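# Swing the refrigerator door wide open and leave it

## Task

Get the refrigerator door to a wide-open position where it remains by itself, with no help from the robot. Moving the door violently in either direction, open or closed, counts as failure. So does the robot toppling or finishing in a tilted stance.

## Robot and tools

Robot: a Rainbow Robotics RB-Y1. It has a wheeled base with two drive wheels and two rear casters. It also has a bending torso (the leg folds at ankle, knee and hip), a head with head_camera, and two 7-joint arms. Each arm ends in a parallel gripper, with left_wrist_camera and right_wrist_camera on the wrists. The base is 0.66 m long and 0.58 m wide, and its front edge sits 0.10 m ahead of the drive axle. A bent leg can stick out past that edge.

Frames: the base frame sits on the floor midway between the drive wheels, with x forward, y to the left and z up. The chest, left_hand and right_hand poses are reported in this frame. A hand point lies between the finger pads. The fingers point along the hand's -z axis and close along its x axis. Reported hand positions drift from the truth, more so at full reach. The odometry frame is where the base started. base_odometry counts wheel rotation only, so wheel slip shows up as travel. Heading runs from -3.142 to 3.142, positive to the left.

execute_actions(actions, cameras): actions is a list holding one action, or an empty list to just read the state and images. An action may contain:
- base: a single relative command from the current spot. {"translate_m": d} drives d metres, forward positive, range -3 to 3. {"rotate_rad": d} turns in place, counter-clockwise (left) positive, range -3.2 to 3.2. The base cannot move sideways.
- joints: a dictionary of absolute joint targets by name, in radians, or metres for grippers. Torso: torso_squat_rad 0..1.2 (lowers the chest, kept level), torso_shift_rad -0.3..0.6 (hips forward), torso_pitch_rad -0.2..1.4 (bows forward), torso_yaw_rad -1.5..1.5 (left positive). Arms, with the right given in brackets where it differs: shoulder_pitch -2.356..2.356 (negative raises the arm forward); left_shoulder_roll 0..3.141 [right -3.141..0], outward is positive on the left and negative on the right; shoulder_yaw -2.094..2.094; elbow -2.617..0.01 (negative bends); forearm_roll -3.141..3.141; wrist_pitch -1.57..1.919 (negative tips the hand forward); hand_roll -2.705..2.705; gripper_m 0..0.1, measured as the gap between the pads. Head: head_pan_rad -0.523..0.523, head_tilt_rad -0.35..1.57 (positive looks down). A joint counts as done within ±0.02 rad, or ±0.004 m for grippers.
- speeds: caps on the base's top speed for this action only. translate_m 0.05..0.4 m/s, rotate_rad 0.1..1.509 rad/s.
- min_time_s: 0.1..8. Sets the shortest duration for each arm and head motion, which slows them down.
An action may not last more than 15 s. A base move that would take longer than 8.667 s is refused. Unknown keys or out-of-range values make the whole call rejected, with no motion. cameras can list head_camera, left_wrist_camera, right_wrist_camera or all. Leaving it out gives all cameras; an empty list gives none.

Torso combinations that must hold: squat+shift<=1.52; squat-shift+pitch<=1.57; shift+0.5pitch-0.4squat<=0.7; shift+0.3pitch-0.5squat<=0.39. If these are broken, the torso moves only partway and reports off_target. Default top speeds: arms 1 rad/s (the wrist joints 1.5), head 1.5, squat and pitch 0.3, shift 0.15, torso yaw 0.6, grippers 0.1 m/s.

wait(seconds 0..10): time passes with no new commands, and the call returns the state and images. zoom_image(camera, region [x0,y0,x1,y1] in pixels, at most 504x504) gives a closer view of the latest image. head_camera images are 896x504, and the wrist cameras are 644x364. read_manual only returns licence texts. finished_scene(scene) closes the scene for good, so call it only once the door stays open unaided.

Reading results: base_status and joint_status report how each motion ended. "done" for the base means the wheels turned as commanded, even if they slipped. "off_target" means the motion stopped short and may still be pushing. "contact_stop" means an arm or the torso met firm resistance. "time_out" means the motion took too long. "limit_stop_at_own_body" means the self-collision guard stopped it. "stopped_with_arm" means the torso halted because an arm stopped. After any of these, that whole group (the torso, or one arm) drops its targets and holds where it is. "joint command not followed" means an arm's targets were blocked by the collision check; follow the "cause:" line. on_its_own lists motions this call did not command, and "held at" means a held target, not the actual position. A joint left out of an action may keep driving toward an older target. After a stop, first back off the arms in a separate action, then the torso. The Motor temperatures line gives one value per arm joint. MOTOR HOT appears at 65 °C, and at 80 °C an over-temperature fault brakes the arm.

Things to avoid: the base keeps pushing when it meets furniture, so approach in short steps. The torso can shove the robot backward if the leg touches something. Never let the arms collide with or press on each other. Joint torque limits are 63.7 N m for the shoulders, 32.7 for the elbow and 22.7 for the wrist joints. Exceeding one freezes the robot for 10 s. Don't lean far forward under load, because the robot can tip. Swing the door open smoothly, at moderate speed, to avoid a slam, then release it or move clear so it stays open without support.

Each tool is called after "Request:" as name(argument=value, ...) on one line, values as JSON.

## Session

Request:
execute_actions(actions=[])

Scene clock: 0.00 s.
Motor temperatures (°C, as the motors report them): left_arm=[34 31 33 36 37 42 36] | right_arm=[36 35 33 33 40 38 40]
base_odometry: x=+0.000 y=+0.000 heading=+0.000 (m, m, rad; odometry frame)
base_status: not commanded
joint_positions: torso_squat_rad=+0.350 torso_shift_rad=+0.000 torso_pitch_rad=+0.000 torso_yaw_rad=-0.001 left_shoulder_pitch_rad=+0.051 left_shoulder_roll_rad=+0.036 left_shoulder_yaw_rad=-0.003 left_elbow_rad=-0.203 left_forearm_roll_rad=-0.022 left_wrist_pitch_rad=-0.038 left_hand_roll_rad=+0.035 left_gripper_m=+0.100 right_shoulder_pitch_rad=+0.017 right_shoulder_roll_rad=-0.043 right_shoulder_yaw_rad=-0.019 right_elbow_rad=-0.292 right_forearm_roll_rad=-0.016 right_wrist_pitch_rad=+0.007 right_hand_roll_rad=+0.026 right_gripper_m=+0.101 head_pan_rad=+0.000 head_tilt_rad=+0.400
joint_status: not commanded
chest: x=-0.2279 y=-0.0001 z=+1.2475 quat_wxyz=(+1.000, +0.000, +0.000, +0.000) (m; base frame)
left_hand: x=-0.1573 y=+0.2483 z=+0.5670 quat_wxyz=(+0.995, +0.018, -0.096, +0.010) (m; base frame)
right_hand: x=-0.1005 y=-0.2555 z=+0.5746 quat_wxyz=(+0.991, -0.024, -0.134, -0.004) (m; base frame)
pictures: head_camera, left_wrist_camera, right_wrist_camera
Images, in order (width x height): head_camera 896x504, left_wrist_camera 644x364, right_wrist_camera 644x364.

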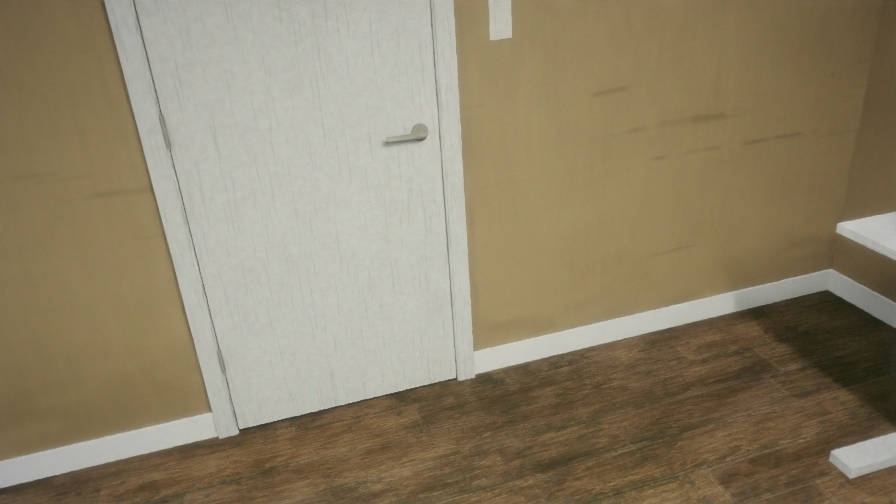

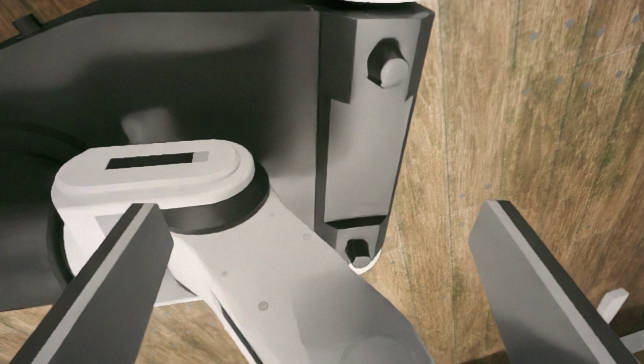

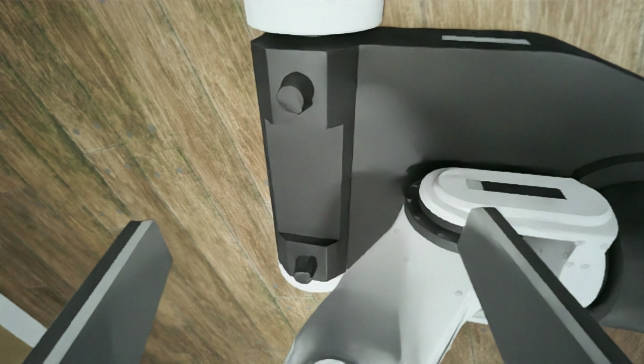

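Request:
execute_actions(actions=[{"joints":{"head_pan_rad":-0.52,"head_tilt_rad":0.3}}], cameras=["head_camera"])

Request:
execute_actions(actions=[{"joints":{"head_pan_rad":0.52,"torso_yaw_rad":0.5}}], cameras=["head_camera"])

Scene clock: 1.10 s.
Motor temperatures (°C, as the motors report them): left_arm=[34 31 33 36 37 42 36] | right_arm=[36 35 33 33 40 38 40]
base_odometry: x=+0.000 y=+0.000 heading=+0.000 (m, m, rad; odometry frame)
base_status: not commanded
joint_positions: torso_squat_rad=+0.350 torso_shift_rad=+0.000 torso_pitch_rad=+0.000 torso_yaw_rad=-0.001 left_shoulder_pitch_rad=+0.051 left_shoulder_roll_rad=+0.036 left_shoulder_yaw_rad=-0.003 left_elbow_rad=-0.203 left_forearm_roll_rad=-0.022 left_wrist_pitch_rad=-0.038 left_hand_roll_rad=+0.035 left_gripper_m=+0.100 right_shoulder_pitch_rad=+0.017 right_shoulder_roll_rad=-0.043 right_shoulder_yaw_rad=-0.019 right_elbow_rad=-0.292 right_forearm_roll_rad=-0.016 right_wrist_pitch_rad=+0.007 right_hand_roll_rad=+0.026 right_gripper_m=+0.101 head_pan_rad=-0.520 head_tilt_rad=+0.300
joint_status: all done
chest: x=-0.2279 y=-0.0001 z=+1.2475 quat_wxyz=(+1.000, +0.000, +0.000, +0.000) (m; base frame)
left_hand: x=-0.1573 y=+0.2483 z=+0.5670 quat_wxyz=(+0.995, +0.018, -0.096, +0.010) (m; base frame)
right_hand: x=-0.1005 y=-0.2555 z=+0.5746 quat_wxyz=(+0.991, -0.024, -0.134, -0.004) (m; base frame)
pictures: head_camera
Images, in order (width x height): head_camera 896x504.

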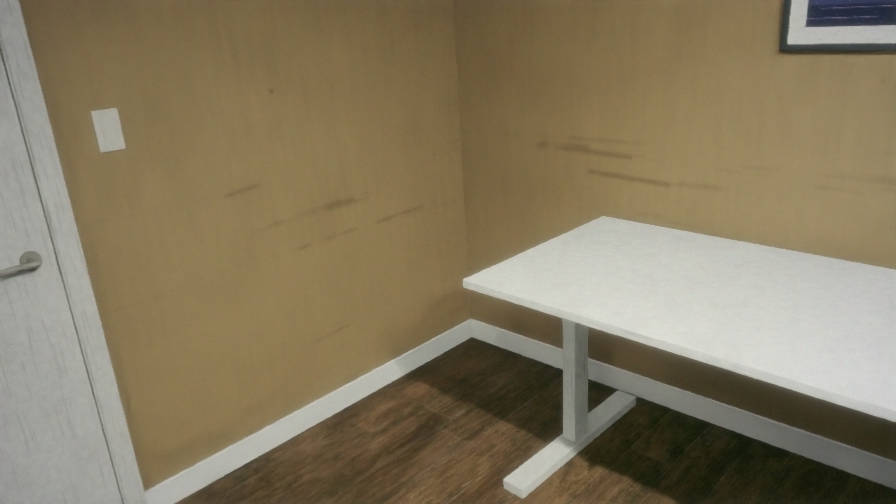

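Scene clock: 2.73 s.
Motor temperatures (°C, as the motors report them): left_arm=[34 31 33 36 37 42 36] | right_arm=[36 35 33 33 40 38 40]
base_odometry: x=+0.000 y=+0.000 heading=+0.000 (m, m, rad; odometry frame)
base_status: not commanded
joint_positions: torso_squat_rad=+0.350 torso_shift_rad=+0.000 torso_pitch_rad=+0.000 torso_yaw_rad=+0.500 left_shoulder_pitch_rad=+0.051 left_shoulder_roll_rad=+0.036 left_shoulder_yaw_rad=-0.003 left_elbow_rad=-0.203 left_forearm_roll_rad=-0.022 left_wrist_pitch_rad=-0.038 left_hand_roll_rad=+0.035 left_gripper_m=+0.100 right_shoulder_pitch_rad=+0.017 right_shoulder_roll_rad=-0.043 right_shoulder_yaw_rad=-0.019 right_elbow_rad=-0.292 right_forearm_roll_rad=-0.016 right_wrist_pitch_rad=+0.007 right_hand_roll_rad=+0.026 right_gripper_m=+0.101 head_pan_rad=+0.520 head_tilt_rad=+0.300
joint_status: all done
chest: x=-0.2279 y=-0.0001 z=+1.2475 quat_wxyz=(+0.969, +0.000, +0.000, +0.247) (m; base frame)
left_hand: x=-0.2851 y=+0.2519 z=+0.5670 quat_wxyz=(+0.962, +0.041, -0.089, +0.257) (m; base frame)
right_hand: x=+0.0067 y=-0.1628 z=+0.5747 quat_wxyz=(+0.961, +0.011, -0.136, +0.241) (m; base frame)
pictures: head_camera
Images, in order (width x height): head_camera 896x504.

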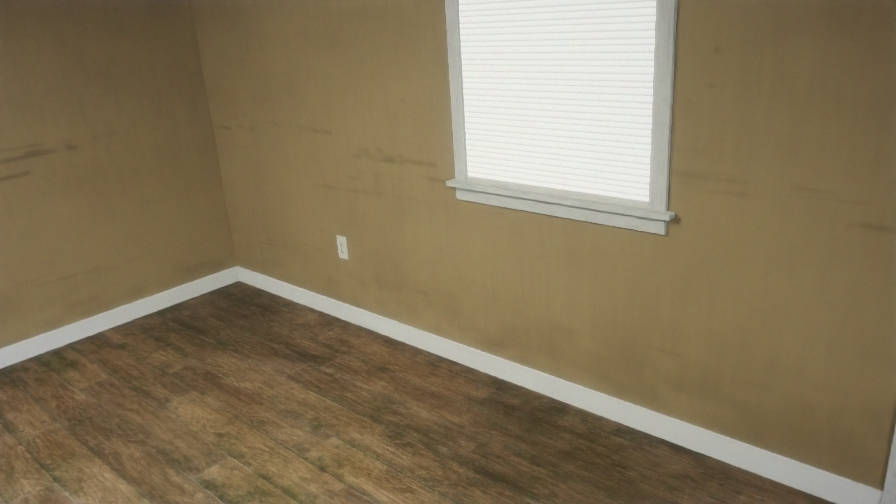

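Fridge is behind. Rotate left.

Request:
execute_actions(actions=[{"base":{"rotate_rad":1.5}}], cameras=["head_camera"])

Scene clock: 6.83 s.
Motor temperatures (°C, as the motors report them): left_arm=[34 31 33 36 37 42 36] | right_arm=[36 35 33 33 40 38 40]
base_odometry: x=+0.000 y=+0.000 heading=+1.499 (m, m, rad; odometry frame)
base_status: done
joint_positions: torso_squat_rad=+0.350 torso_shift_rad=+0.000 torso_pitch_rad=+0.000 torso_yaw_rad=+0.500 left_shoulder_pitch_rad=+0.051 left_shoulder_roll_rad=+0.036 left_shoulder_yaw_rad=-0.003 left_elbow_rad=-0.203 left_forearm_roll_rad=-0.022 left_wrist_pitch_rad=-0.038 left_hand_roll_rad=+0.035 left_gripper_m=+0.100 right_shoulder_pitch_rad=+0.017 right_shoulder_roll_rad=-0.043 right_shoulder_yaw_rad=-0.019 right_elbow_rad=-0.292 right_forearm_roll_rad=-0.016 right_wrist_pitch_rad=+0.007 right_hand_roll_rad=+0.026 right_gripper_m=+0.101 head_pan_rad=+0.520 head_tilt_rad=+0.300
joint_status: not commanded
chest: x=-0.2279 y=-0.0001 z=+1.2475 quat_wxyz=(+0.969, +0.000, +0.000, +0.247) (m; base frame)
left_hand: x=-0.2851 y=+0.2519 z=+0.5670 quat_wxyz=(+0.962, +0.041, -0.089, +0.257) (m; base frame)
right_hand: x=+0.0067 y=-0.1628 z=+0.5747 quat_wxyz=(+0.961, +0.011, -0.136, +0.241) (m; base frame)
pictures: head_camera
Images, in order (width x height): head_camera 896x504.

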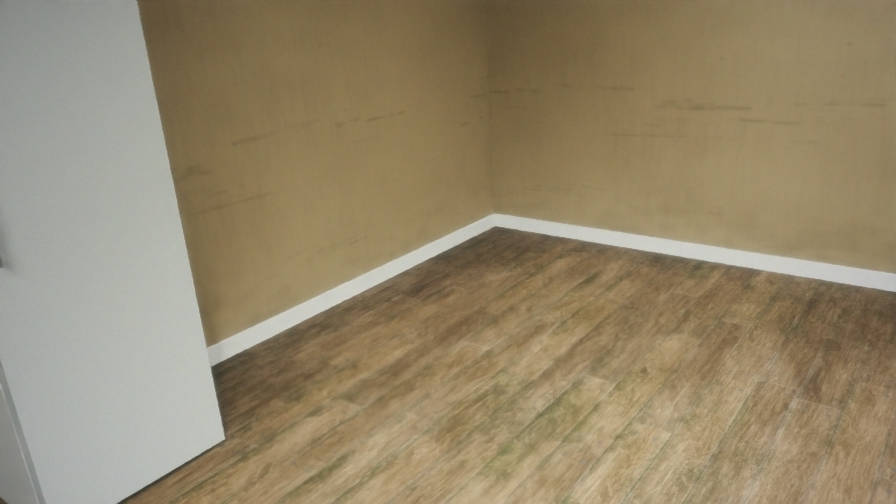

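Request:
execute_actions(actions=[{"base":{"rotate_rad":1.7},"joints":{"head_pan_rad":0,"torso_yaw_rad":0,"head_tilt_rad":0.4}}], cameras=["head_camera"])

Scene clock: 11.07 s.
Motor temperatures (°C, as the motors report them): left_arm=[34 31 33 36 37 42 36] | right_arm=[36 35 33 33 40 38 40]
base_odometry: x=+0.000 y=+0.000 heading=-3.084 (m, m, rad; odometry frame)
base_status: done
joint_positions: torso_squat_rad=+0.350 torso_shift_rad=+0.000 torso_pitch_rad=+0.000 torso_yaw_rad=+0.000 left_shoulder_pitch_rad=+0.050 left_shoulder_roll_rad=+0.036 left_shoulder_yaw_rad=-0.003 left_elbow_rad=-0.203 left_forearm_roll_rad=-0.022 left_wrist_pitch_rad=-0.038 left_hand_roll_rad=+0.035 left_gripper_m=+0.100 right_shoulder_pitch_rad=+0.017 right_shoulder_roll_rad=-0.043 right_shoulder_yaw_rad=-0.019 right_elbow_rad=-0.292 right_forearm_roll_rad=-0.016 right_wrist_pitch_rad=+0.007 right_hand_roll_rad=+0.026 right_gripper_m=+0.101 head_pan_rad=+0.000 head_tilt_rad=+0.400
joint_status: all done
chest: x=-0.2279 y=-0.0001 z=+1.2475 quat_wxyz=(+1.000, +0.000, +0.000, +0.000) (m; base frame)
left_hand: x=-0.1574 y=+0.2484 z=+0.5670 quat_wxyz=(+0.995, +0.018, -0.096, +0.011) (m; base frame)
right_hand: x=-0.1005 y=-0.2554 z=+0.5746 quat_wxyz=(+0.991, -0.023, -0.134, -0.004) (m; base frame)
pictures: head_camera
Images, in order (width x height): head_camera 896x504.

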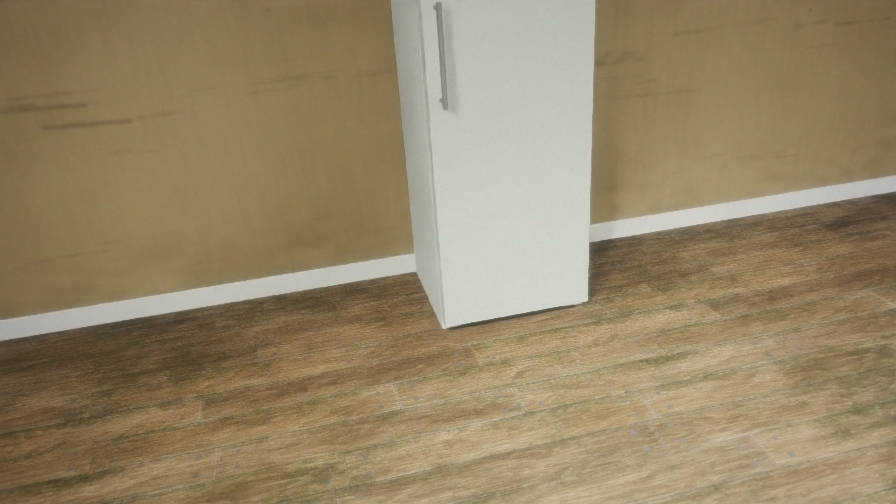

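Request:
execute_actions(actions=[{"base":{"rotate_rad":-0.236},"joints":{"torso_squat_rad":0.1,"right_shoulder_pitch_rad":0,"right_shoulder_roll_rad":-0.02,"right_shoulder_yaw_rad":0,"right_elbow_rad":-1.57,"right_forearm_roll_rad":1.57,"right_wrist_pitch_rad":0.6,"right_hand_roll_rad":0}}], cameras=[])

Request:
execute_actions(actions=[{"base":{"translate_m":1.2},"joints":{"head_pan_rad":0.3,"head_tilt_rad":0.5}}], cameras=["head_camera","right_wrist_camera"])

Scene clock: 14.17 s.
Motor temperatures (°C, as the motors report them): left_arm=[34 31 33 36 37 42 36] | right_arm=[36 35 33 33 40 38 40]
base_odometry: x=+0.000 y=+0.000 heading=+2.964 (m, m, rad; odometry frame)
base_status: done
joint_positions: torso_squat_rad=+0.100 torso_shift_rad=+0.000 torso_pitch_rad=+0.000 torso_yaw_rad=+0.000 left_shoulder_pitch_rad=+0.051 left_shoulder_roll_rad=+0.036 left_shoulder_yaw_rad=-0.003 left_elbow_rad=-0.203 left_forearm_roll_rad=-0.022 left_wrist_pitch_rad=-0.038 left_hand_roll_rad=+0.035 left_gripper_m=+0.100 right_shoulder_pitch_rad=+0.000 right_shoulder_roll_rad=-0.020 right_shoulder_yaw_rad=+0.000 right_elbow_rad=-1.570 right_forearm_roll_rad=+1.570 right_wrist_pitch_rad=+0.600 right_hand_roll_rad=+0.000 right_gripper_m=+0.101 head_pan_rad=+0.000 head_tilt_rad=+0.400
joint_status: all done
chest: x=-0.2279 y=+0.0000 z=+1.2864 quat_wxyz=(+1.000, +0.000, +0.000, +0.000) (m; base frame)
left_hand: x=-0.1575 y=+0.2484 z=+0.6059 quat_wxyz=(+0.995, +0.018, -0.096, +0.011) (m; base frame)
right_hand: x=+0.2494 y=-0.3563 z=+1.0614 quat_wxyz=(+0.620, -0.631, -0.326, +0.333) (m; base frame)
pictures: none
No camera images: the call's "cameras" was empty. Leave "cameras" out to get every camera's image.

Scene clock: 18.70 s.
Motor temperatures (°C, as the motors report them): left_arm=[34 31 33 36 37 42 36] | right_arm=[36 35 33 33 40 38 40]
base_odometry: x=-1.182 y=+0.211 heading=+2.965 (m, m, rad; odometry frame)
base_status: done
joint_positions: torso_squat_rad=+0.100 torso_shift_rad=+0.000 torso_pitch_rad=+0.000 torso_yaw_rad=+0.000 left_shoulder_pitch_rad=+0.051 left_shoulder_roll_rad=+0.036 left_shoulder_yaw_rad=-0.003 left_elbow_rad=-0.203 left_forearm_roll_rad=-0.022 left_wrist_pitch_rad=-0.038 left_hand_roll_rad=+0.035 left_gripper_m=+0.100 right_shoulder_pitch_rad=+0.000 right_shoulder_roll_rad=-0.020 right_shoulder_yaw_rad=+0.000 right_elbow_rad=-1.570 right_forearm_roll_rad=+1.570 right_wrist_pitch_rad=+0.600 right_hand_roll_rad=+0.000 right_gripper_m=+0.101 head_pan_rad=+0.300 head_tilt_rad=+0.500
joint_status: all done
chest: x=-0.2279 y=+0.0000 z=+1.2864 quat_wxyz=(+1.000, +0.000, +0.000, +0.000) (m; base frame)
left_hand: x=-0.1575 y=+0.2484 z=+0.6059 quat_wxyz=(+0.995, +0.018, -0.096, +0.011) (m; base frame)
right_hand: x=+0.2494 y=-0.3563 z=+1.0614 quat_wxyz=(+0.620, -0.631, -0.326, +0.333) (m; base frame)
pictures: head_camera, right_wrist_camera
Images, in order (width x height): head_camera 896x504, right_wrist_camera 644x364.

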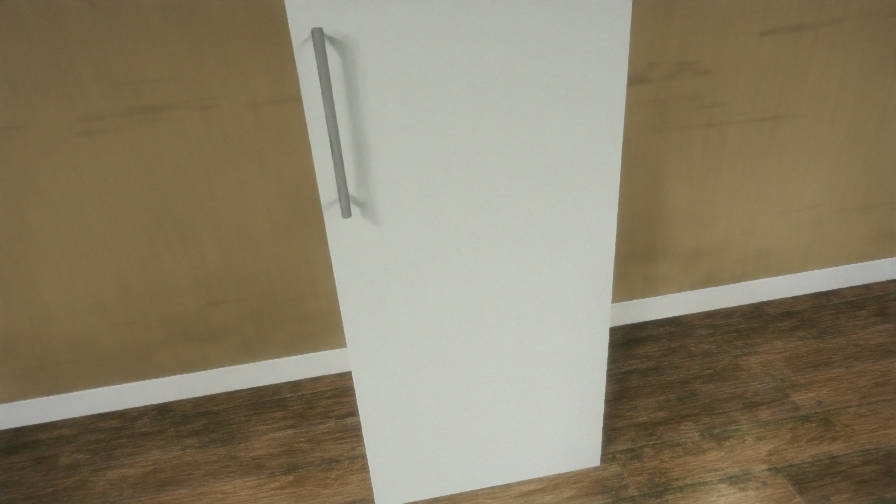

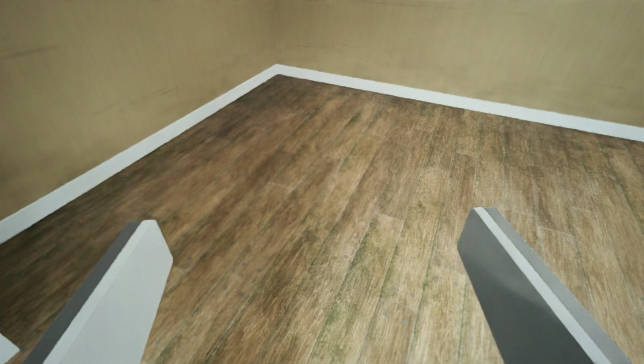

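Request:
execute_actions(actions=[{"base":{"translate_m":0.44}}], cameras=[])

Request:
execute_actions(actions=[{"base":{"rotate_rad":1.31},"joints":{"head_pan_rad":-0.5,"head_tilt_rad":0.55}}], cameras=["head_camera","right_wrist_camera"])

Scene clock: 21.83 s.
Motor temperatures (°C, as the motors report them): left_arm=[34 31 33 36 37 42 36] | right_arm=[36 35 33 33 40 38 40]
base_odometry: x=-1.615 y=+0.288 heading=+2.967 (m, m, rad; odometry frame)
base_status: done
joint_positions: torso_squat_rad=+0.100 torso_shift_rad=+0.000 torso_pitch_rad=+0.000 torso_yaw_rad=+0.000 left_shoulder_pitch_rad=+0.051 left_shoulder_roll_rad=+0.036 left_shoulder_yaw_rad=-0.003 left_elbow_rad=-0.203 left_forearm_roll_rad=-0.022 left_wrist_pitch_rad=-0.038 left_hand_roll_rad=+0.035 left_gripper_m=+0.100 right_shoulder_pitch_rad=+0.000 right_shoulder_roll_rad=-0.020 right_shoulder_yaw_rad=+0.000 right_elbow_rad=-1.570 right_forearm_roll_rad=+1.570 right_wrist_pitch_rad=+0.600 right_hand_roll_rad=+0.000 right_gripper_m=+0.101 head_pan_rad=+0.300 head_tilt_rad=+0.500
joint_status: not commanded
chest: x=-0.2279 y=-0.0001 z=+1.2864 quat_wxyz=(+1.000, +0.000, +0.000, +0.000) (m; base frame)
left_hand: x=-0.1575 y=+0.2484 z=+0.6059 quat_wxyz=(+0.995, +0.018, -0.096, +0.011) (m; base frame)
right_hand: x=+0.2494 y=-0.3563 z=+1.0614 quat_wxyz=(+0.620, -0.631, -0.326, +0.333) (m; base frame)
pictures: none
No camera images: the call's "cameras" was empty. Leave "cameras" out to get every camera's image.

Scene clock: 25.53 s.
Motor temperatures (°C, as the motors report them): left_arm=[34 31 33 36 37 42 36] | right_arm=[36 35 33 34 40 38 40]
base_odometry: x=-1.615 y=+0.288 heading=-2.007 (m, m, rad; odometry frame)
base_status: done
joint_positions: torso_squat_rad=+0.100 torso_shift_rad=+0.000 torso_pitch_rad=+0.000 torso_yaw_rad=+0.000 left_shoulder_pitch_rad=+0.051 left_shoulder_roll_rad=+0.036 left_shoulder_yaw_rad=-0.003 left_elbow_rad=-0.203 left_forearm_roll_rad=-0.022 left_wrist_pitch_rad=-0.038 left_hand_roll_rad=+0.035 left_gripper_m=+0.100 right_shoulder_pitch_rad=+0.000 right_shoulder_roll_rad=-0.020 right_shoulder_yaw_rad=+0.000 right_elbow_rad=-1.570 right_forearm_roll_rad=+1.570 right_wrist_pitch_rad=+0.600 right_hand_roll_rad=+0.000 right_gripper_m=+0.101 head_pan_rad=-0.500 head_tilt_rad=+0.550
joint_status: all done
chest: x=-0.2279 y=-0.0001 z=+1.2864 quat_wxyz=(+1.000, +0.000, +0.000, +0.000) (m; base frame)
left_hand: x=-0.1575 y=+0.2484 z=+0.6059 quat_wxyz=(+0.995, +0.018, -0.096, +0.011) (m; base frame)
right_hand: x=+0.2493 y=-0.3564 z=+1.0614 quat_wxyz=(+0.620, -0.631, -0.326, +0.333) (m; base frame)
pictures: head_camera, right_wrist_camera
Images, in order (width x height): head_camera 896x504, right_wrist_camera 644x364.

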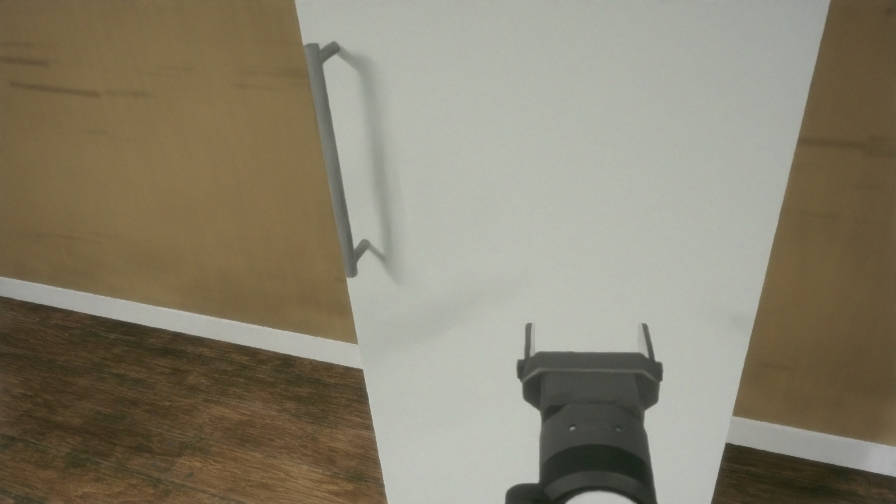

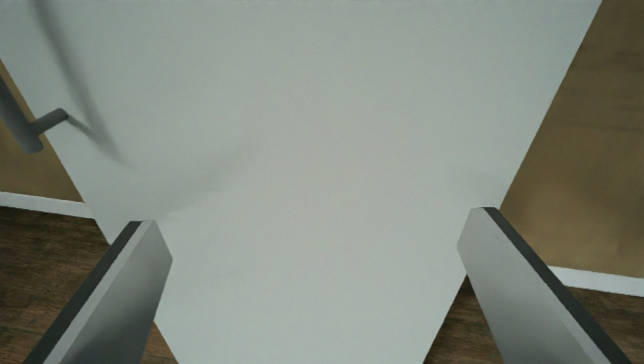

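Request:
execute_actions(actions=[{"base":{"translate_m":0.26},"joints":{"torso_yaw_rad":0.2,"right_wrist_pitch_rad":0.65,"head_tilt_rad":0.65}}], cameras=["head_camera","right_wrist_camera"])

Scene clock: 27.97 s.
Motor temperatures (°C, as the motors report them): left_arm=[34 31 33 36 37 42 36] | right_arm=[36 35 33 34 40 38 40]
base_odometry: x=-1.724 y=+0.052 heading=-2.006 (m, m, rad; odometry frame)
base_status: done
joint_positions: torso_squat_rad=+0.100 torso_shift_rad=+0.000 torso_pitch_rad=+0.000 torso_yaw_rad=+0.200 left_shoulder_pitch_rad=+0.050 left_shoulder_roll_rad=+0.036 left_shoulder_yaw_rad=-0.003 left_elbow_rad=-0.203 left_forearm_roll_rad=-0.022 left_wrist_pitch_rad=-0.038 left_hand_roll_rad=+0.035 left_gripper_m=+0.100 right_shoulder_pitch_rad=+0.000 right_shoulder_roll_rad=-0.020 right_shoulder_yaw_rad=+0.000 right_elbow_rad=-1.570 right_forearm_roll_rad=+1.570 right_wrist_pitch_rad=+0.650 right_hand_roll_rad=+0.000 right_gripper_m=+0.101 head_pan_rad=-0.500 head_tilt_rad=+0.650
joint_status: all done
chest: x=-0.2278 y=-0.0001 z=+1.2864 quat_wxyz=(+0.995, +0.000, +0.000, +0.100) (m; base frame)
left_hand: x=-0.2082 y=+0.2575 z=+0.6060 quat_wxyz=(+0.989, +0.027, -0.094, +0.110) (m; base frame)
right_hand: x=+0.3059 y=-0.2649 z=+1.0616 quat_wxyz=(+0.593, -0.605, -0.373, +0.379) (m; base frame)
pictures: head_camera, right_wrist_camera
Images, in order (width x height): head_camera 896x504, right_wrist_camera 644x364.

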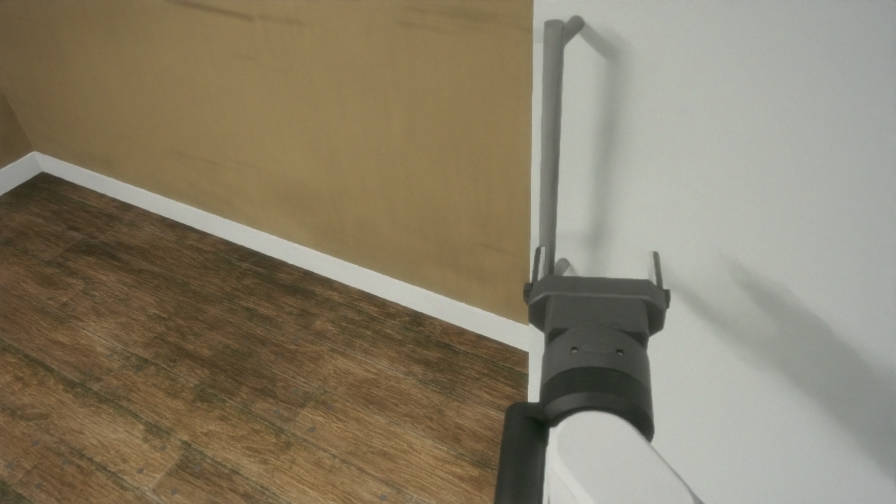

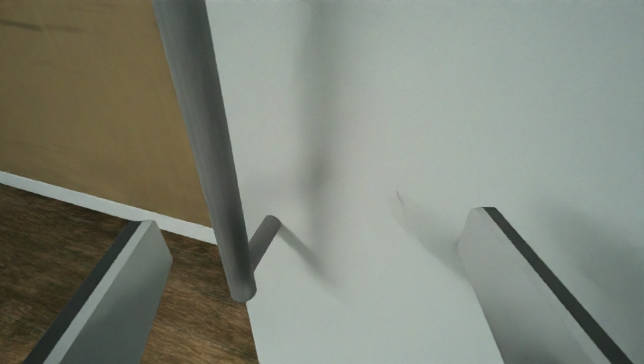

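Request:
execute_actions(actions=[{"base":{"translate_m":0.095},"joints":{"right_shoulder_yaw_rad":0.05,"right_wrist_pitch_rad":0.7},"speeds":{"translate_m":0.1}}], cameras=["head_camera","right_wrist_camera"])

Scene clock: 29.70 s.
Motor temperatures (°C, as the motors report them): left_arm=[34 31 33 36 37 42 36] | right_arm=[36 35 33 34 40 38 40]
base_odometry: x=-1.764 y=-0.034 heading=-2.005 (m, m, rad; odometry frame)
base_status: done
joint_positions: torso_squat_rad=+0.100 torso_shift_rad=+0.000 torso_pitch_rad=+0.000 torso_yaw_rad=+0.200 left_shoulder_pitch_rad=+0.051 left_shoulder_roll_rad=+0.036 left_shoulder_yaw_rad=-0.003 left_elbow_rad=-0.203 left_forearm_roll_rad=-0.022 left_wrist_pitch_rad=-0.038 left_hand_roll_rad=+0.035 left_gripper_m=+0.100 right_shoulder_pitch_rad=+0.000 right_shoulder_roll_rad=-0.020 right_shoulder_yaw_rad=+0.050 right_elbow_rad=-1.570 right_forearm_roll_rad=+1.570 right_wrist_pitch_rad=+0.700 right_hand_roll_rad=+0.000 right_gripper_m=+0.101 head_pan_rad=-0.500 head_tilt_rad=+0.650
joint_status: all done
chest: x=-0.2278 y=-0.0001 z=+1.2864 quat_wxyz=(+0.995, +0.000, +0.000, +0.100) (m; base frame)
left_hand: x=-0.2082 y=+0.2575 z=+0.6059 quat_wxyz=(+0.989, +0.027, -0.094, +0.110) (m; base frame)
right_hand: x=+0.3027 y=-0.2509 z=+1.0612 quat_wxyz=(+0.593, -0.605, -0.373, +0.378) (m; base frame)
pictures: head_camera, right_wrist_camera
Images, in order (width x height): head_camera 896x504, right_wrist_camera 644x364.

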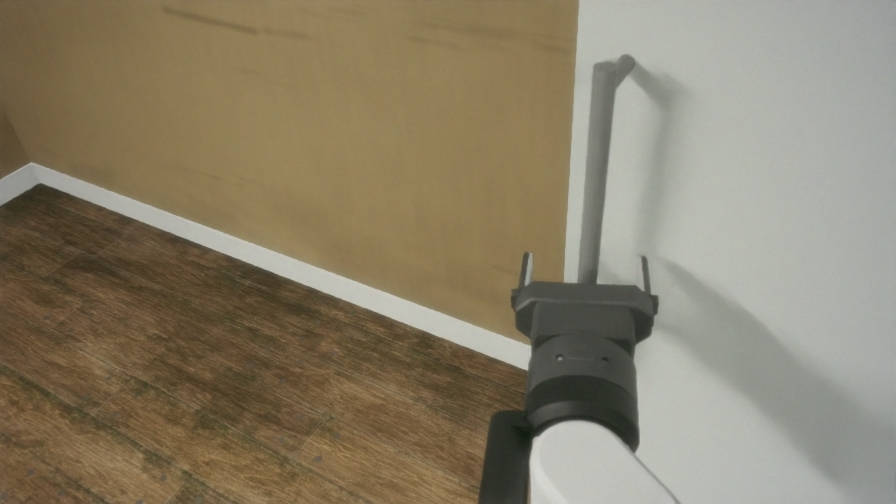

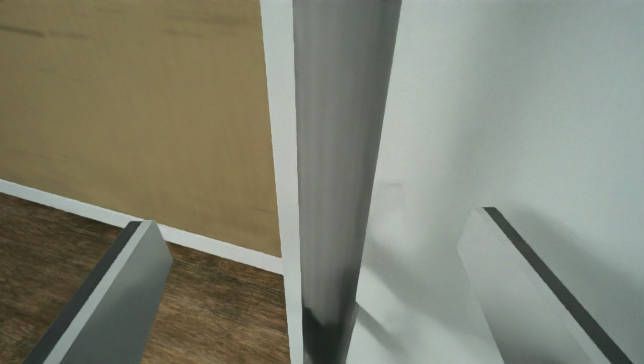

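Request:
execute_actions(actions=[{"base":{"translate_m":0.02},"joints":{"right_shoulder_yaw_rad":-0.02,"right_wrist_pitch_rad":0.63,"right_gripper_m":0.06}}], cameras=["right_wrist_camera"])

Request:
execute_actions(actions=[{"joints":{"right_gripper_m":0.012}}], cameras=["head_camera","right_wrist_camera"])

Scene clock: 30.70 s.
Motor temperatures (°C, as the motors report them): left_arm=[34 31 33 36 37 42 36] | right_arm=[36 35 33 34 40 38 40]
base_odometry: x=-1.773 y=-0.052 heading=-2.005 (m, m, rad; odometry frame)
base_status: done
joint_positions: torso_squat_rad=+0.100 torso_shift_rad=+0.000 torso_pitch_rad=+0.001 torso_yaw_rad=+0.200 left_shoulder_pitch_rad=+0.051 left_shoulder_roll_rad=+0.036 left_shoulder_yaw_rad=-0.003 left_elbow_rad=-0.203 left_forearm_roll_rad=-0.022 left_wrist_pitch_rad=-0.038 left_hand_roll_rad=+0.035 left_gripper_m=+0.100 right_shoulder_pitch_rad=+0.000 right_shoulder_roll_rad=-0.020 right_shoulder_yaw_rad=-0.020 right_elbow_rad=-1.570 right_forearm_roll_rad=+1.570 right_wrist_pitch_rad=+0.630 right_hand_roll_rad=+0.000 right_gripper_m=+0.060 head_pan_rad=-0.500 head_tilt_rad=+0.650
joint_status: all done
chest: x=-0.2277 y=-0.0001 z=+1.2864 quat_wxyz=(+0.995, +0.000, +0.000, +0.100) (m; base frame)
left_hand: x=-0.2082 y=+0.2575 z=+0.6059 quat_wxyz=(+0.989, +0.027, -0.094, +0.110) (m; base frame)
right_hand: x=+0.3071 y=-0.2704 z=+1.0616 quat_wxyz=(+0.593, -0.605, -0.373, +0.379) (m; base frame)
pictures: right_wrist_camera
Images, in order (width x height): right_wrist_camera 644x364.

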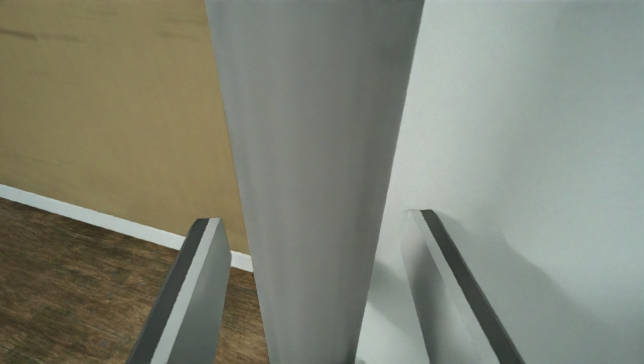

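Scene clock: 31.80 s.
Motor temperatures (°C, as the motors report them): left_arm=[34 31 33 36 37 42 36] | right_arm=[36 35 33 34 40 38 40]
base_odometry: x=-1.773 y=-0.052 heading=-2.004 (m, m, rad; odometry frame)
base_status: not commanded
joint_positions: torso_squat_rad=+0.100 torso_shift_rad=+0.000 torso_pitch_rad=+0.001 torso_yaw_rad=+0.200 left_shoulder_pitch_rad=+0.051 left_shoulder_roll_rad=+0.036 left_shoulder_yaw_rad=-0.003 left_elbow_rad=-0.203 left_forearm_roll_rad=-0.022 left_wrist_pitch_rad=-0.038 left_hand_roll_rad=+0.035 left_gripper_m=+0.100 right_shoulder_pitch_rad=-0.001 right_shoulder_roll_rad=-0.019 right_shoulder_yaw_rad=-0.019 right_elbow_rad=-1.570 right_forearm_roll_rad=+1.570 right_wrist_pitch_rad=+0.629 right_hand_roll_rad=+0.000 right_gripper_m=+0.019 head_pan_rad=-0.500 head_tilt_rad=+0.650
joint_status: right_gripper_m off_target (ended at +0.019, target +0.012)
chest: x=-0.2277 y=+0.0000 z=+1.2864 quat_wxyz=(+0.995, +0.000, +0.000, +0.100) (m; base frame)
left_hand: x=-0.2082 y=+0.2575 z=+0.6059 quat_wxyz=(+0.989, +0.027, -0.094, +0.110) (m; base frame)
right_hand: x=+0.3076 y=-0.2690 z=+1.0618 quat_wxyz=(+0.593, -0.604, -0.374, +0.379) (m; base frame)
pictures: head_camera, right_wrist_camera
Images, in order (width x height): head_camera 896x504, right_wrist_camera 644x364.

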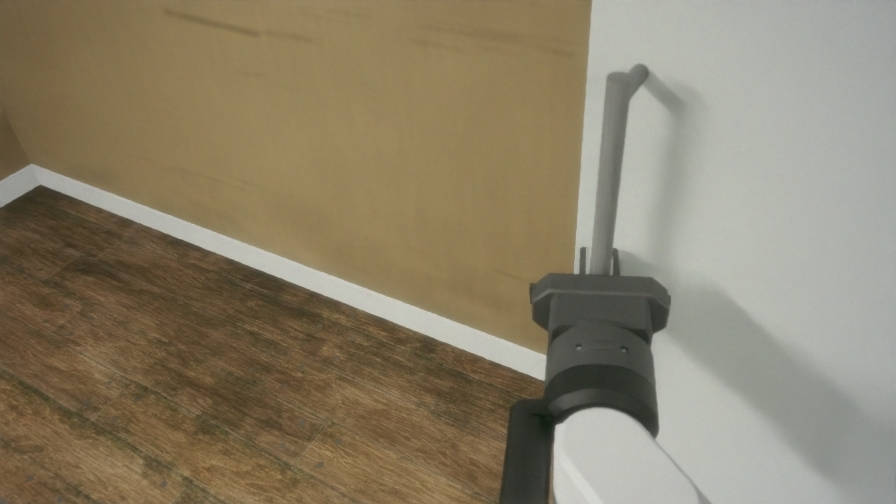

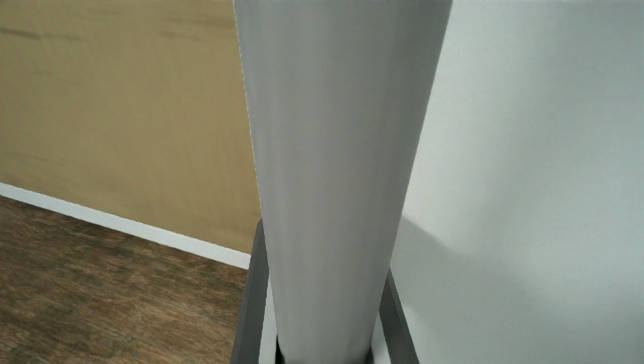

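Request:
execute_actions(actions=[{"base":{"translate_m":-0.089},"joints":{"right_shoulder_yaw_rad":0.05,"right_wrist_pitch_rad":0.528},"speeds":{"translate_m":0.06},"min_time_s":1.7}], cameras=["head_camera","right_wrist_camera"])

Scene clock: 34.27 s.
Motor temperatures (°C, as the motors report them): left_arm=[34 31 33 36 37 42 36] | right_arm=[36 35 33 34 40 38 40]
base_odometry: x=-1.735 y=+0.029 heading=-2.006 (m, m, rad; odometry frame)
base_status: done
joint_positions: torso_squat_rad=+0.100 torso_shift_rad=+0.000 torso_pitch_rad=+0.000 torso_yaw_rad=+0.200 left_shoulder_pitch_rad=+0.051 left_shoulder_roll_rad=+0.036 left_shoulder_yaw_rad=-0.003 left_elbow_rad=-0.203 left_forearm_roll_rad=-0.022 left_wrist_pitch_rad=-0.038 left_hand_roll_rad=+0.035 left_gripper_m=+0.100 right_shoulder_pitch_rad=+0.000 right_shoulder_roll_rad=-0.024 right_shoulder_yaw_rad=+0.008 right_elbow_rad=-1.571 right_forearm_roll_rad=+1.570 right_wrist_pitch_rad=+0.582 right_hand_roll_rad=+0.000 right_gripper_m=+0.012 head_pan_rad=-0.500 head_tilt_rad=+0.650
joint_status: right_shoulder_yaw_rad contact_stop (moved +0.027 of +0.069); right_wrist_pitch_rad contact_stop (moved -0.047 of -0.101)
on_its_own: right_shoulder_yaw_rad is held at +0.008, not at your +0.050, since a contact_stop; right_wrist_pitch_rad is held at +0.582, not at your +0.528, since a contact_stop; right_gripper_m moved -0.007 to your old target +0.012
chest: x=-0.2279 y=-0.0001 z=+1.2864 quat_wxyz=(+0.995, +0.000, +0.000, +0.100) (m; base frame)
left_hand: x=-0.2082 y=+0.2575 z=+0.6059 quat_wxyz=(+0.989, +0.027, -0.094, +0.110) (m; base frame)
right_hand: x=+0.3127 y=-0.2478 z=+1.0620 quat_wxyz=(+0.577, -0.591, -0.395, +0.402) (m; base frame)
pictures: head_camera, right_wrist_camera
Images, in order (width x height): head_camera 896x504, right_wrist_camera 644x364.

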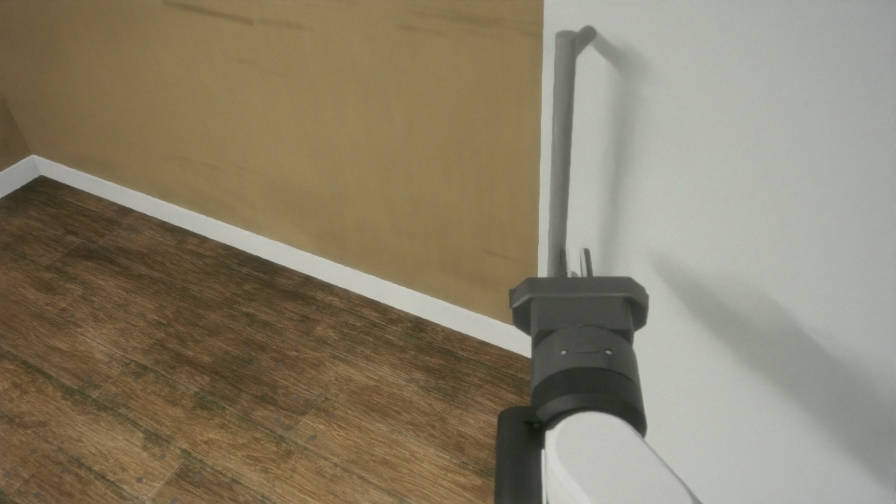

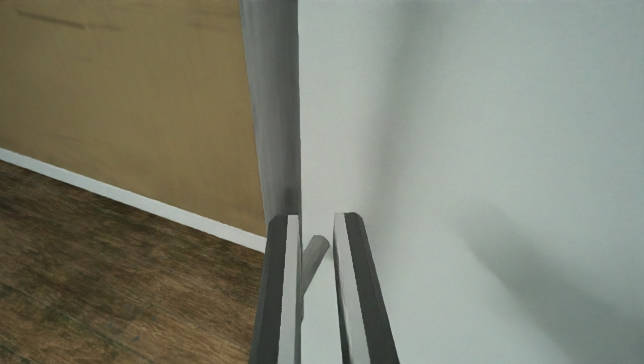

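Request:
execute_actions(actions=[{"base":{"rotate_rad":-0.42},"joints":{"right_shoulder_pitch_rad":0,"right_shoulder_roll_rad":-0.02,"right_shoulder_yaw_rad":0,"right_elbow_rad":-1.57,"right_forearm_roll_rad":1.57,"right_wrist_pitch_rad":-0.157,"right_hand_roll_rad":0,"right_gripper_m":0.07,"head_pan_rad":-0.3},"min_time_s":1.6}], cameras=[])

Request:
execute_actions(actions=[{"base":{"translate_m":0.1}}], cameras=["head_camera","right_wrist_camera"])

Scene clock: 36.93 s.
Motor temperatures (°C, as the motors report them): left_arm=[34 31 33 36 37 42 36] | right_arm=[36 35 33 34 40 38 40]
base_odometry: x=-1.735 y=+0.029 heading=-2.426 (m, m, rad; odometry frame)
base_status: done
joint_positions: torso_squat_rad=+0.100 torso_shift_rad=+0.000 torso_pitch_rad=+0.000 torso_yaw_rad=+0.200 left_shoulder_pitch_rad=+0.051 left_shoulder_roll_rad=+0.036 left_shoulder_yaw_rad=-0.003 left_elbow_rad=-0.203 left_forearm_roll_rad=-0.022 left_wrist_pitch_rad=-0.038 left_hand_roll_rad=+0.035 left_gripper_m=+0.100 right_shoulder_pitch_rad=+0.000 right_shoulder_roll_rad=-0.020 right_shoulder_yaw_rad=+0.000 right_elbow_rad=-1.570 right_forearm_roll_rad=+1.570 right_wrist_pitch_rad=-0.157 right_hand_roll_rad=+0.000 right_gripper_m=+0.070 head_pan_rad=-0.300 head_tilt_rad=+0.650
joint_status: all done
chest: x=-0.2279 y=+0.0000 z=+1.2864 quat_wxyz=(+0.995, +0.000, +0.000, +0.100) (m; base frame)
left_hand: x=-0.2082 y=+0.2575 z=+0.6059 quat_wxyz=(+0.989, +0.027, -0.094, +0.110) (m; base frame)
right_hand: x=+0.3143 y=-0.0840 z=+1.0583 quat_wxyz=(+0.399, -0.408, -0.576, +0.586) (m; base frame)
pictures: none
No camera images: the call's "cameras" was empty. Leave "cameras" out to get every camera's image.

Scene clock: 38.60 s.
Motor temperatures (°C, as the motors report them): left_arm=[34 31 33 36 37 42 36] | right_arm=[36 35 33 34 40 38 40]
base_odometry: x=-1.811 y=-0.037 heading=-2.427 (m, m, rad; odometry frame)
base_status: done
joint_positions: torso_squat_rad=+0.100 torso_shift_rad=+0.000 torso_pitch_rad=+0.000 torso_yaw_rad=+0.200 left_shoulder_pitch_rad=+0.051 left_shoulder_roll_rad=+0.036 left_shoulder_yaw_rad=-0.003 left_elbow_rad=-0.203 left_forearm_roll_rad=-0.022 left_wrist_pitch_rad=-0.038 left_hand_roll_rad=+0.035 left_gripper_m=+0.100 right_shoulder_pitch_rad=+0.000 right_shoulder_roll_rad=-0.020 right_shoulder_yaw_rad=+0.000 right_elbow_rad=-1.570 right_forearm_roll_rad=+1.570 right_wrist_pitch_rad=-0.157 right_hand_roll_rad=+0.000 right_gripper_m=+0.070 head_pan_rad=-0.300 head_tilt_rad=+0.650
joint_status: not commanded
chest: x=-0.2279 y=-0.0001 z=+1.2864 quat_wxyz=(+0.995, +0.000, +0.000, +0.100) (m; base frame)
left_hand: x=-0.2081 y=+0.2575 z=+0.6060 quat_wxyz=(+0.989, +0.027, -0.094, +0.110) (m; base frame)
right_hand: x=+0.3143 y=-0.0840 z=+1.0583 quat_wxyz=(+0.399, -0.408, -0.576, +0.586) (m; base frame)
pictures: head_camera, right_wrist_camera
Images, in order (width x height): head_camera 896x504, right_wrist_camera 644x364.

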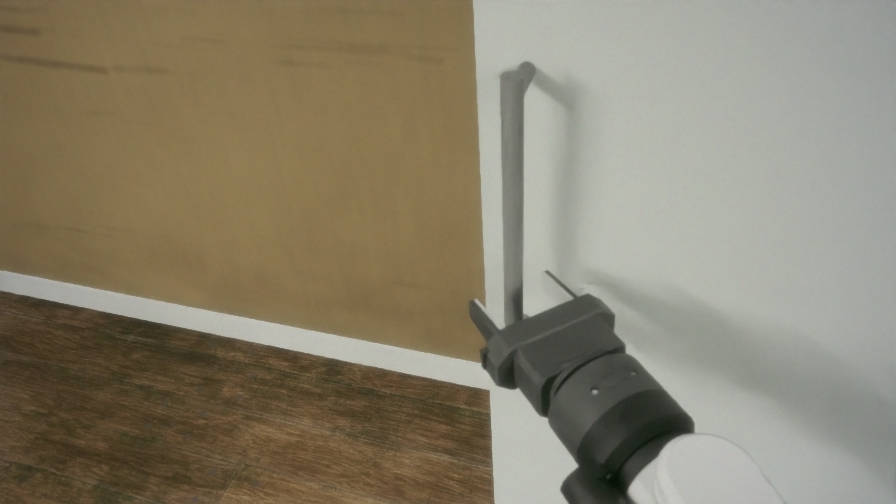

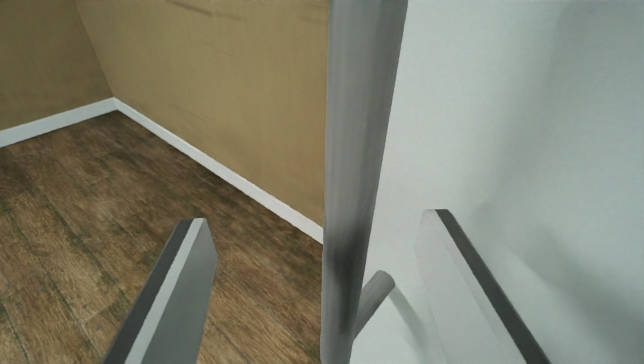

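Request:
execute_actions(actions=[{"base":{"translate_m":0.047},"joints":{"right_shoulder_yaw_rad":0.015,"right_gripper_m":0.05}}], cameras=["right_wrist_camera"])

Request:
execute_actions(actions=[{"joints":{"right_gripper_m":0.0}}], cameras=["right_wrist_camera"])

Request:
execute_actions(actions=[{"base":{"translate_m":-0.03},"speeds":{"translate_m":0.05}}], cameras=["head_camera","right_wrist_camera"])

Scene clock: 40.40 s.
Motor temperatures (°C, as the motors report them): left_arm=[34 31 33 36 37 42 36] | right_arm=[36 35 33 34 40 38 40]
base_odometry: x=-1.846 y=-0.067 heading=-2.428 (m, m, rad; odometry frame)
base_status: done
joint_positions: torso_squat_rad=+0.100 torso_shift_rad=+0.000 torso_pitch_rad=+0.000 torso_yaw_rad=+0.200 left_shoulder_pitch_rad=+0.051 left_shoulder_roll_rad=+0.036 left_shoulder_yaw_rad=-0.003 left_elbow_rad=-0.203 left_forearm_roll_rad=-0.022 left_wrist_pitch_rad=-0.038 left_hand_roll_rad=+0.035 left_gripper_m=+0.100 right_shoulder_pitch_rad=+0.000 right_shoulder_roll_rad=-0.020 right_shoulder_yaw_rad=+0.015 right_elbow_rad=-1.570 right_forearm_roll_rad=+1.570 right_wrist_pitch_rad=-0.157 right_hand_roll_rad=+0.000 right_gripper_m=+0.050 head_pan_rad=-0.300 head_tilt_rad=+0.650
joint_status: all done
chest: x=-0.2279 y=-0.0001 z=+1.2864 quat_wxyz=(+0.995, +0.000, +0.000, +0.100) (m; base frame)
left_hand: x=-0.2082 y=+0.2575 z=+0.6060 quat_wxyz=(+0.989, +0.027, -0.094, +0.110) (m; base frame)
right_hand: x=+0.3122 y=-0.0766 z=+1.0581 quat_wxyz=(+0.394, -0.403, -0.579, +0.589) (m; base frame)
pictures: right_wrist_camera
Images, in order (width x height): right_wrist_camera 644x364.

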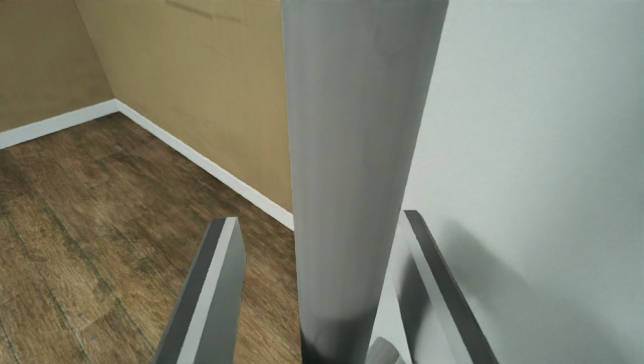

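Scene clock: 41.50 s.
Motor temperatures (°C, as the motors report them): left_arm=[34 31 33 36 37 42 36] | right_arm=[36 35 33 34 40 38 40]
base_odometry: x=-1.846 y=-0.067 heading=-2.428 (m, m, rad; odometry frame)
base_status: not commanded
joint_positions: torso_squat_rad=+0.100 torso_shift_rad=+0.000 torso_pitch_rad=+0.001 torso_yaw_rad=+0.200 left_shoulder_pitch_rad=+0.051 left_shoulder_roll_rad=+0.036 left_shoulder_yaw_rad=-0.003 left_elbow_rad=-0.203 left_forearm_roll_rad=-0.022 left_wrist_pitch_rad=-0.038 left_hand_roll_rad=+0.035 left_gripper_m=+0.100 right_shoulder_pitch_rad=+0.000 right_shoulder_roll_rad=-0.021 right_shoulder_yaw_rad=+0.012 right_elbow_rad=-1.570 right_forearm_roll_rad=+1.570 right_wrist_pitch_rad=-0.156 right_hand_roll_rad=+0.000 right_gripper_m=+0.019 head_pan_rad=-0.300 head_tilt_rad=+0.650
joint_status: right_gripper_m off_target (ended at +0.019, target +0.000)
chest: x=-0.2278 y=-0.0003 z=+1.2864 quat_wxyz=(+0.995, +0.000, +0.000, +0.100) (m; base frame)
left_hand: x=-0.2081 y=+0.2574 z=+0.6060 quat_wxyz=(+0.989, +0.027, -0.094, +0.110) (m; base frame)
right_hand: x=+0.3129 y=-0.0789 z=+1.0582 quat_wxyz=(+0.395, -0.405, -0.578, +0.588) (m; base frame)
pictures: right_wrist_camera
Images, in order (width x height): right_wrist_camera 644x364.

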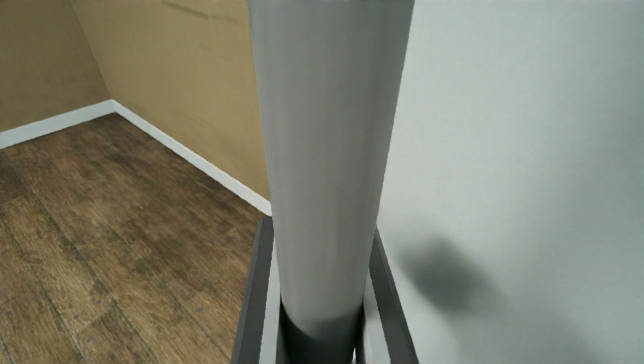

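Scene clock: 42.77 s.
Motor temperatures (°C, as the motors report them): left_arm=[34 31 33 36 37 42 36] | right_arm=[36 35 33 34 40 38 40]
base_odometry: x=-1.823 y=-0.048 heading=-2.428 (m, m, rad; odometry frame)
base_status: done
joint_positions: torso_squat_rad=+0.100 torso_shift_rad=+0.000 torso_pitch_rad=+0.000 torso_yaw_rad=+0.200 left_shoulder_pitch_rad=+0.051 left_shoulder_roll_rad=+0.036 left_shoulder_yaw_rad=-0.003 left_elbow_rad=-0.203 left_forearm_roll_rad=-0.022 left_wrist_pitch_rad=-0.038 left_hand_roll_rad=+0.035 left_gripper_m=+0.100 right_shoulder_pitch_rad=+0.000 right_shoulder_roll_rad=-0.020 right_shoulder_yaw_rad=+0.015 right_elbow_rad=-1.570 right_forearm_roll_rad=+1.570 right_wrist_pitch_rad=-0.157 right_hand_roll_rad=+0.000 right_gripper_m=+0.019 head_pan_rad=-0.300 head_tilt_rad=+0.650
joint_status: not commanded
chest: x=-0.2279 y=-0.0002 z=+1.2864 quat_wxyz=(+0.995, +0.000, +0.000, +0.100) (m; base frame)
left_hand: x=-0.2082 y=+0.2575 z=+0.6060 quat_wxyz=(+0.989, +0.027, -0.094, +0.110) (m; base frame)
right_hand: x=+0.3123 y=-0.0768 z=+1.0583 quat_wxyz=(+0.394, -0.404, -0.579, +0.588) (m; base frame)
pictures: head_camera, right_wrist_camera
Images, in order (width x height): head_camera 896x504, right_wrist_camera 644x364.

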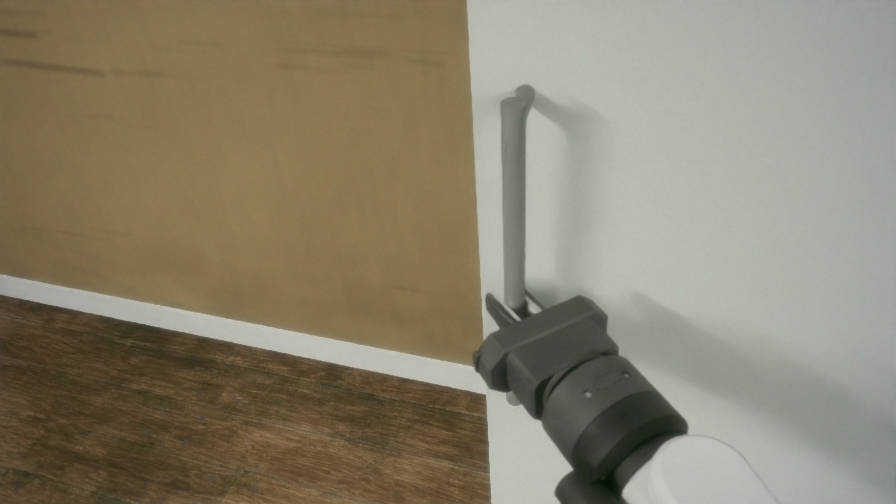

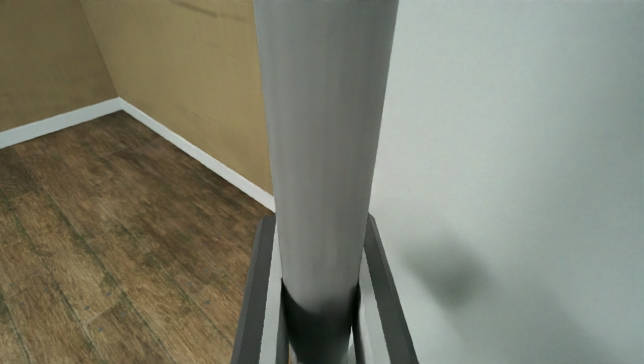

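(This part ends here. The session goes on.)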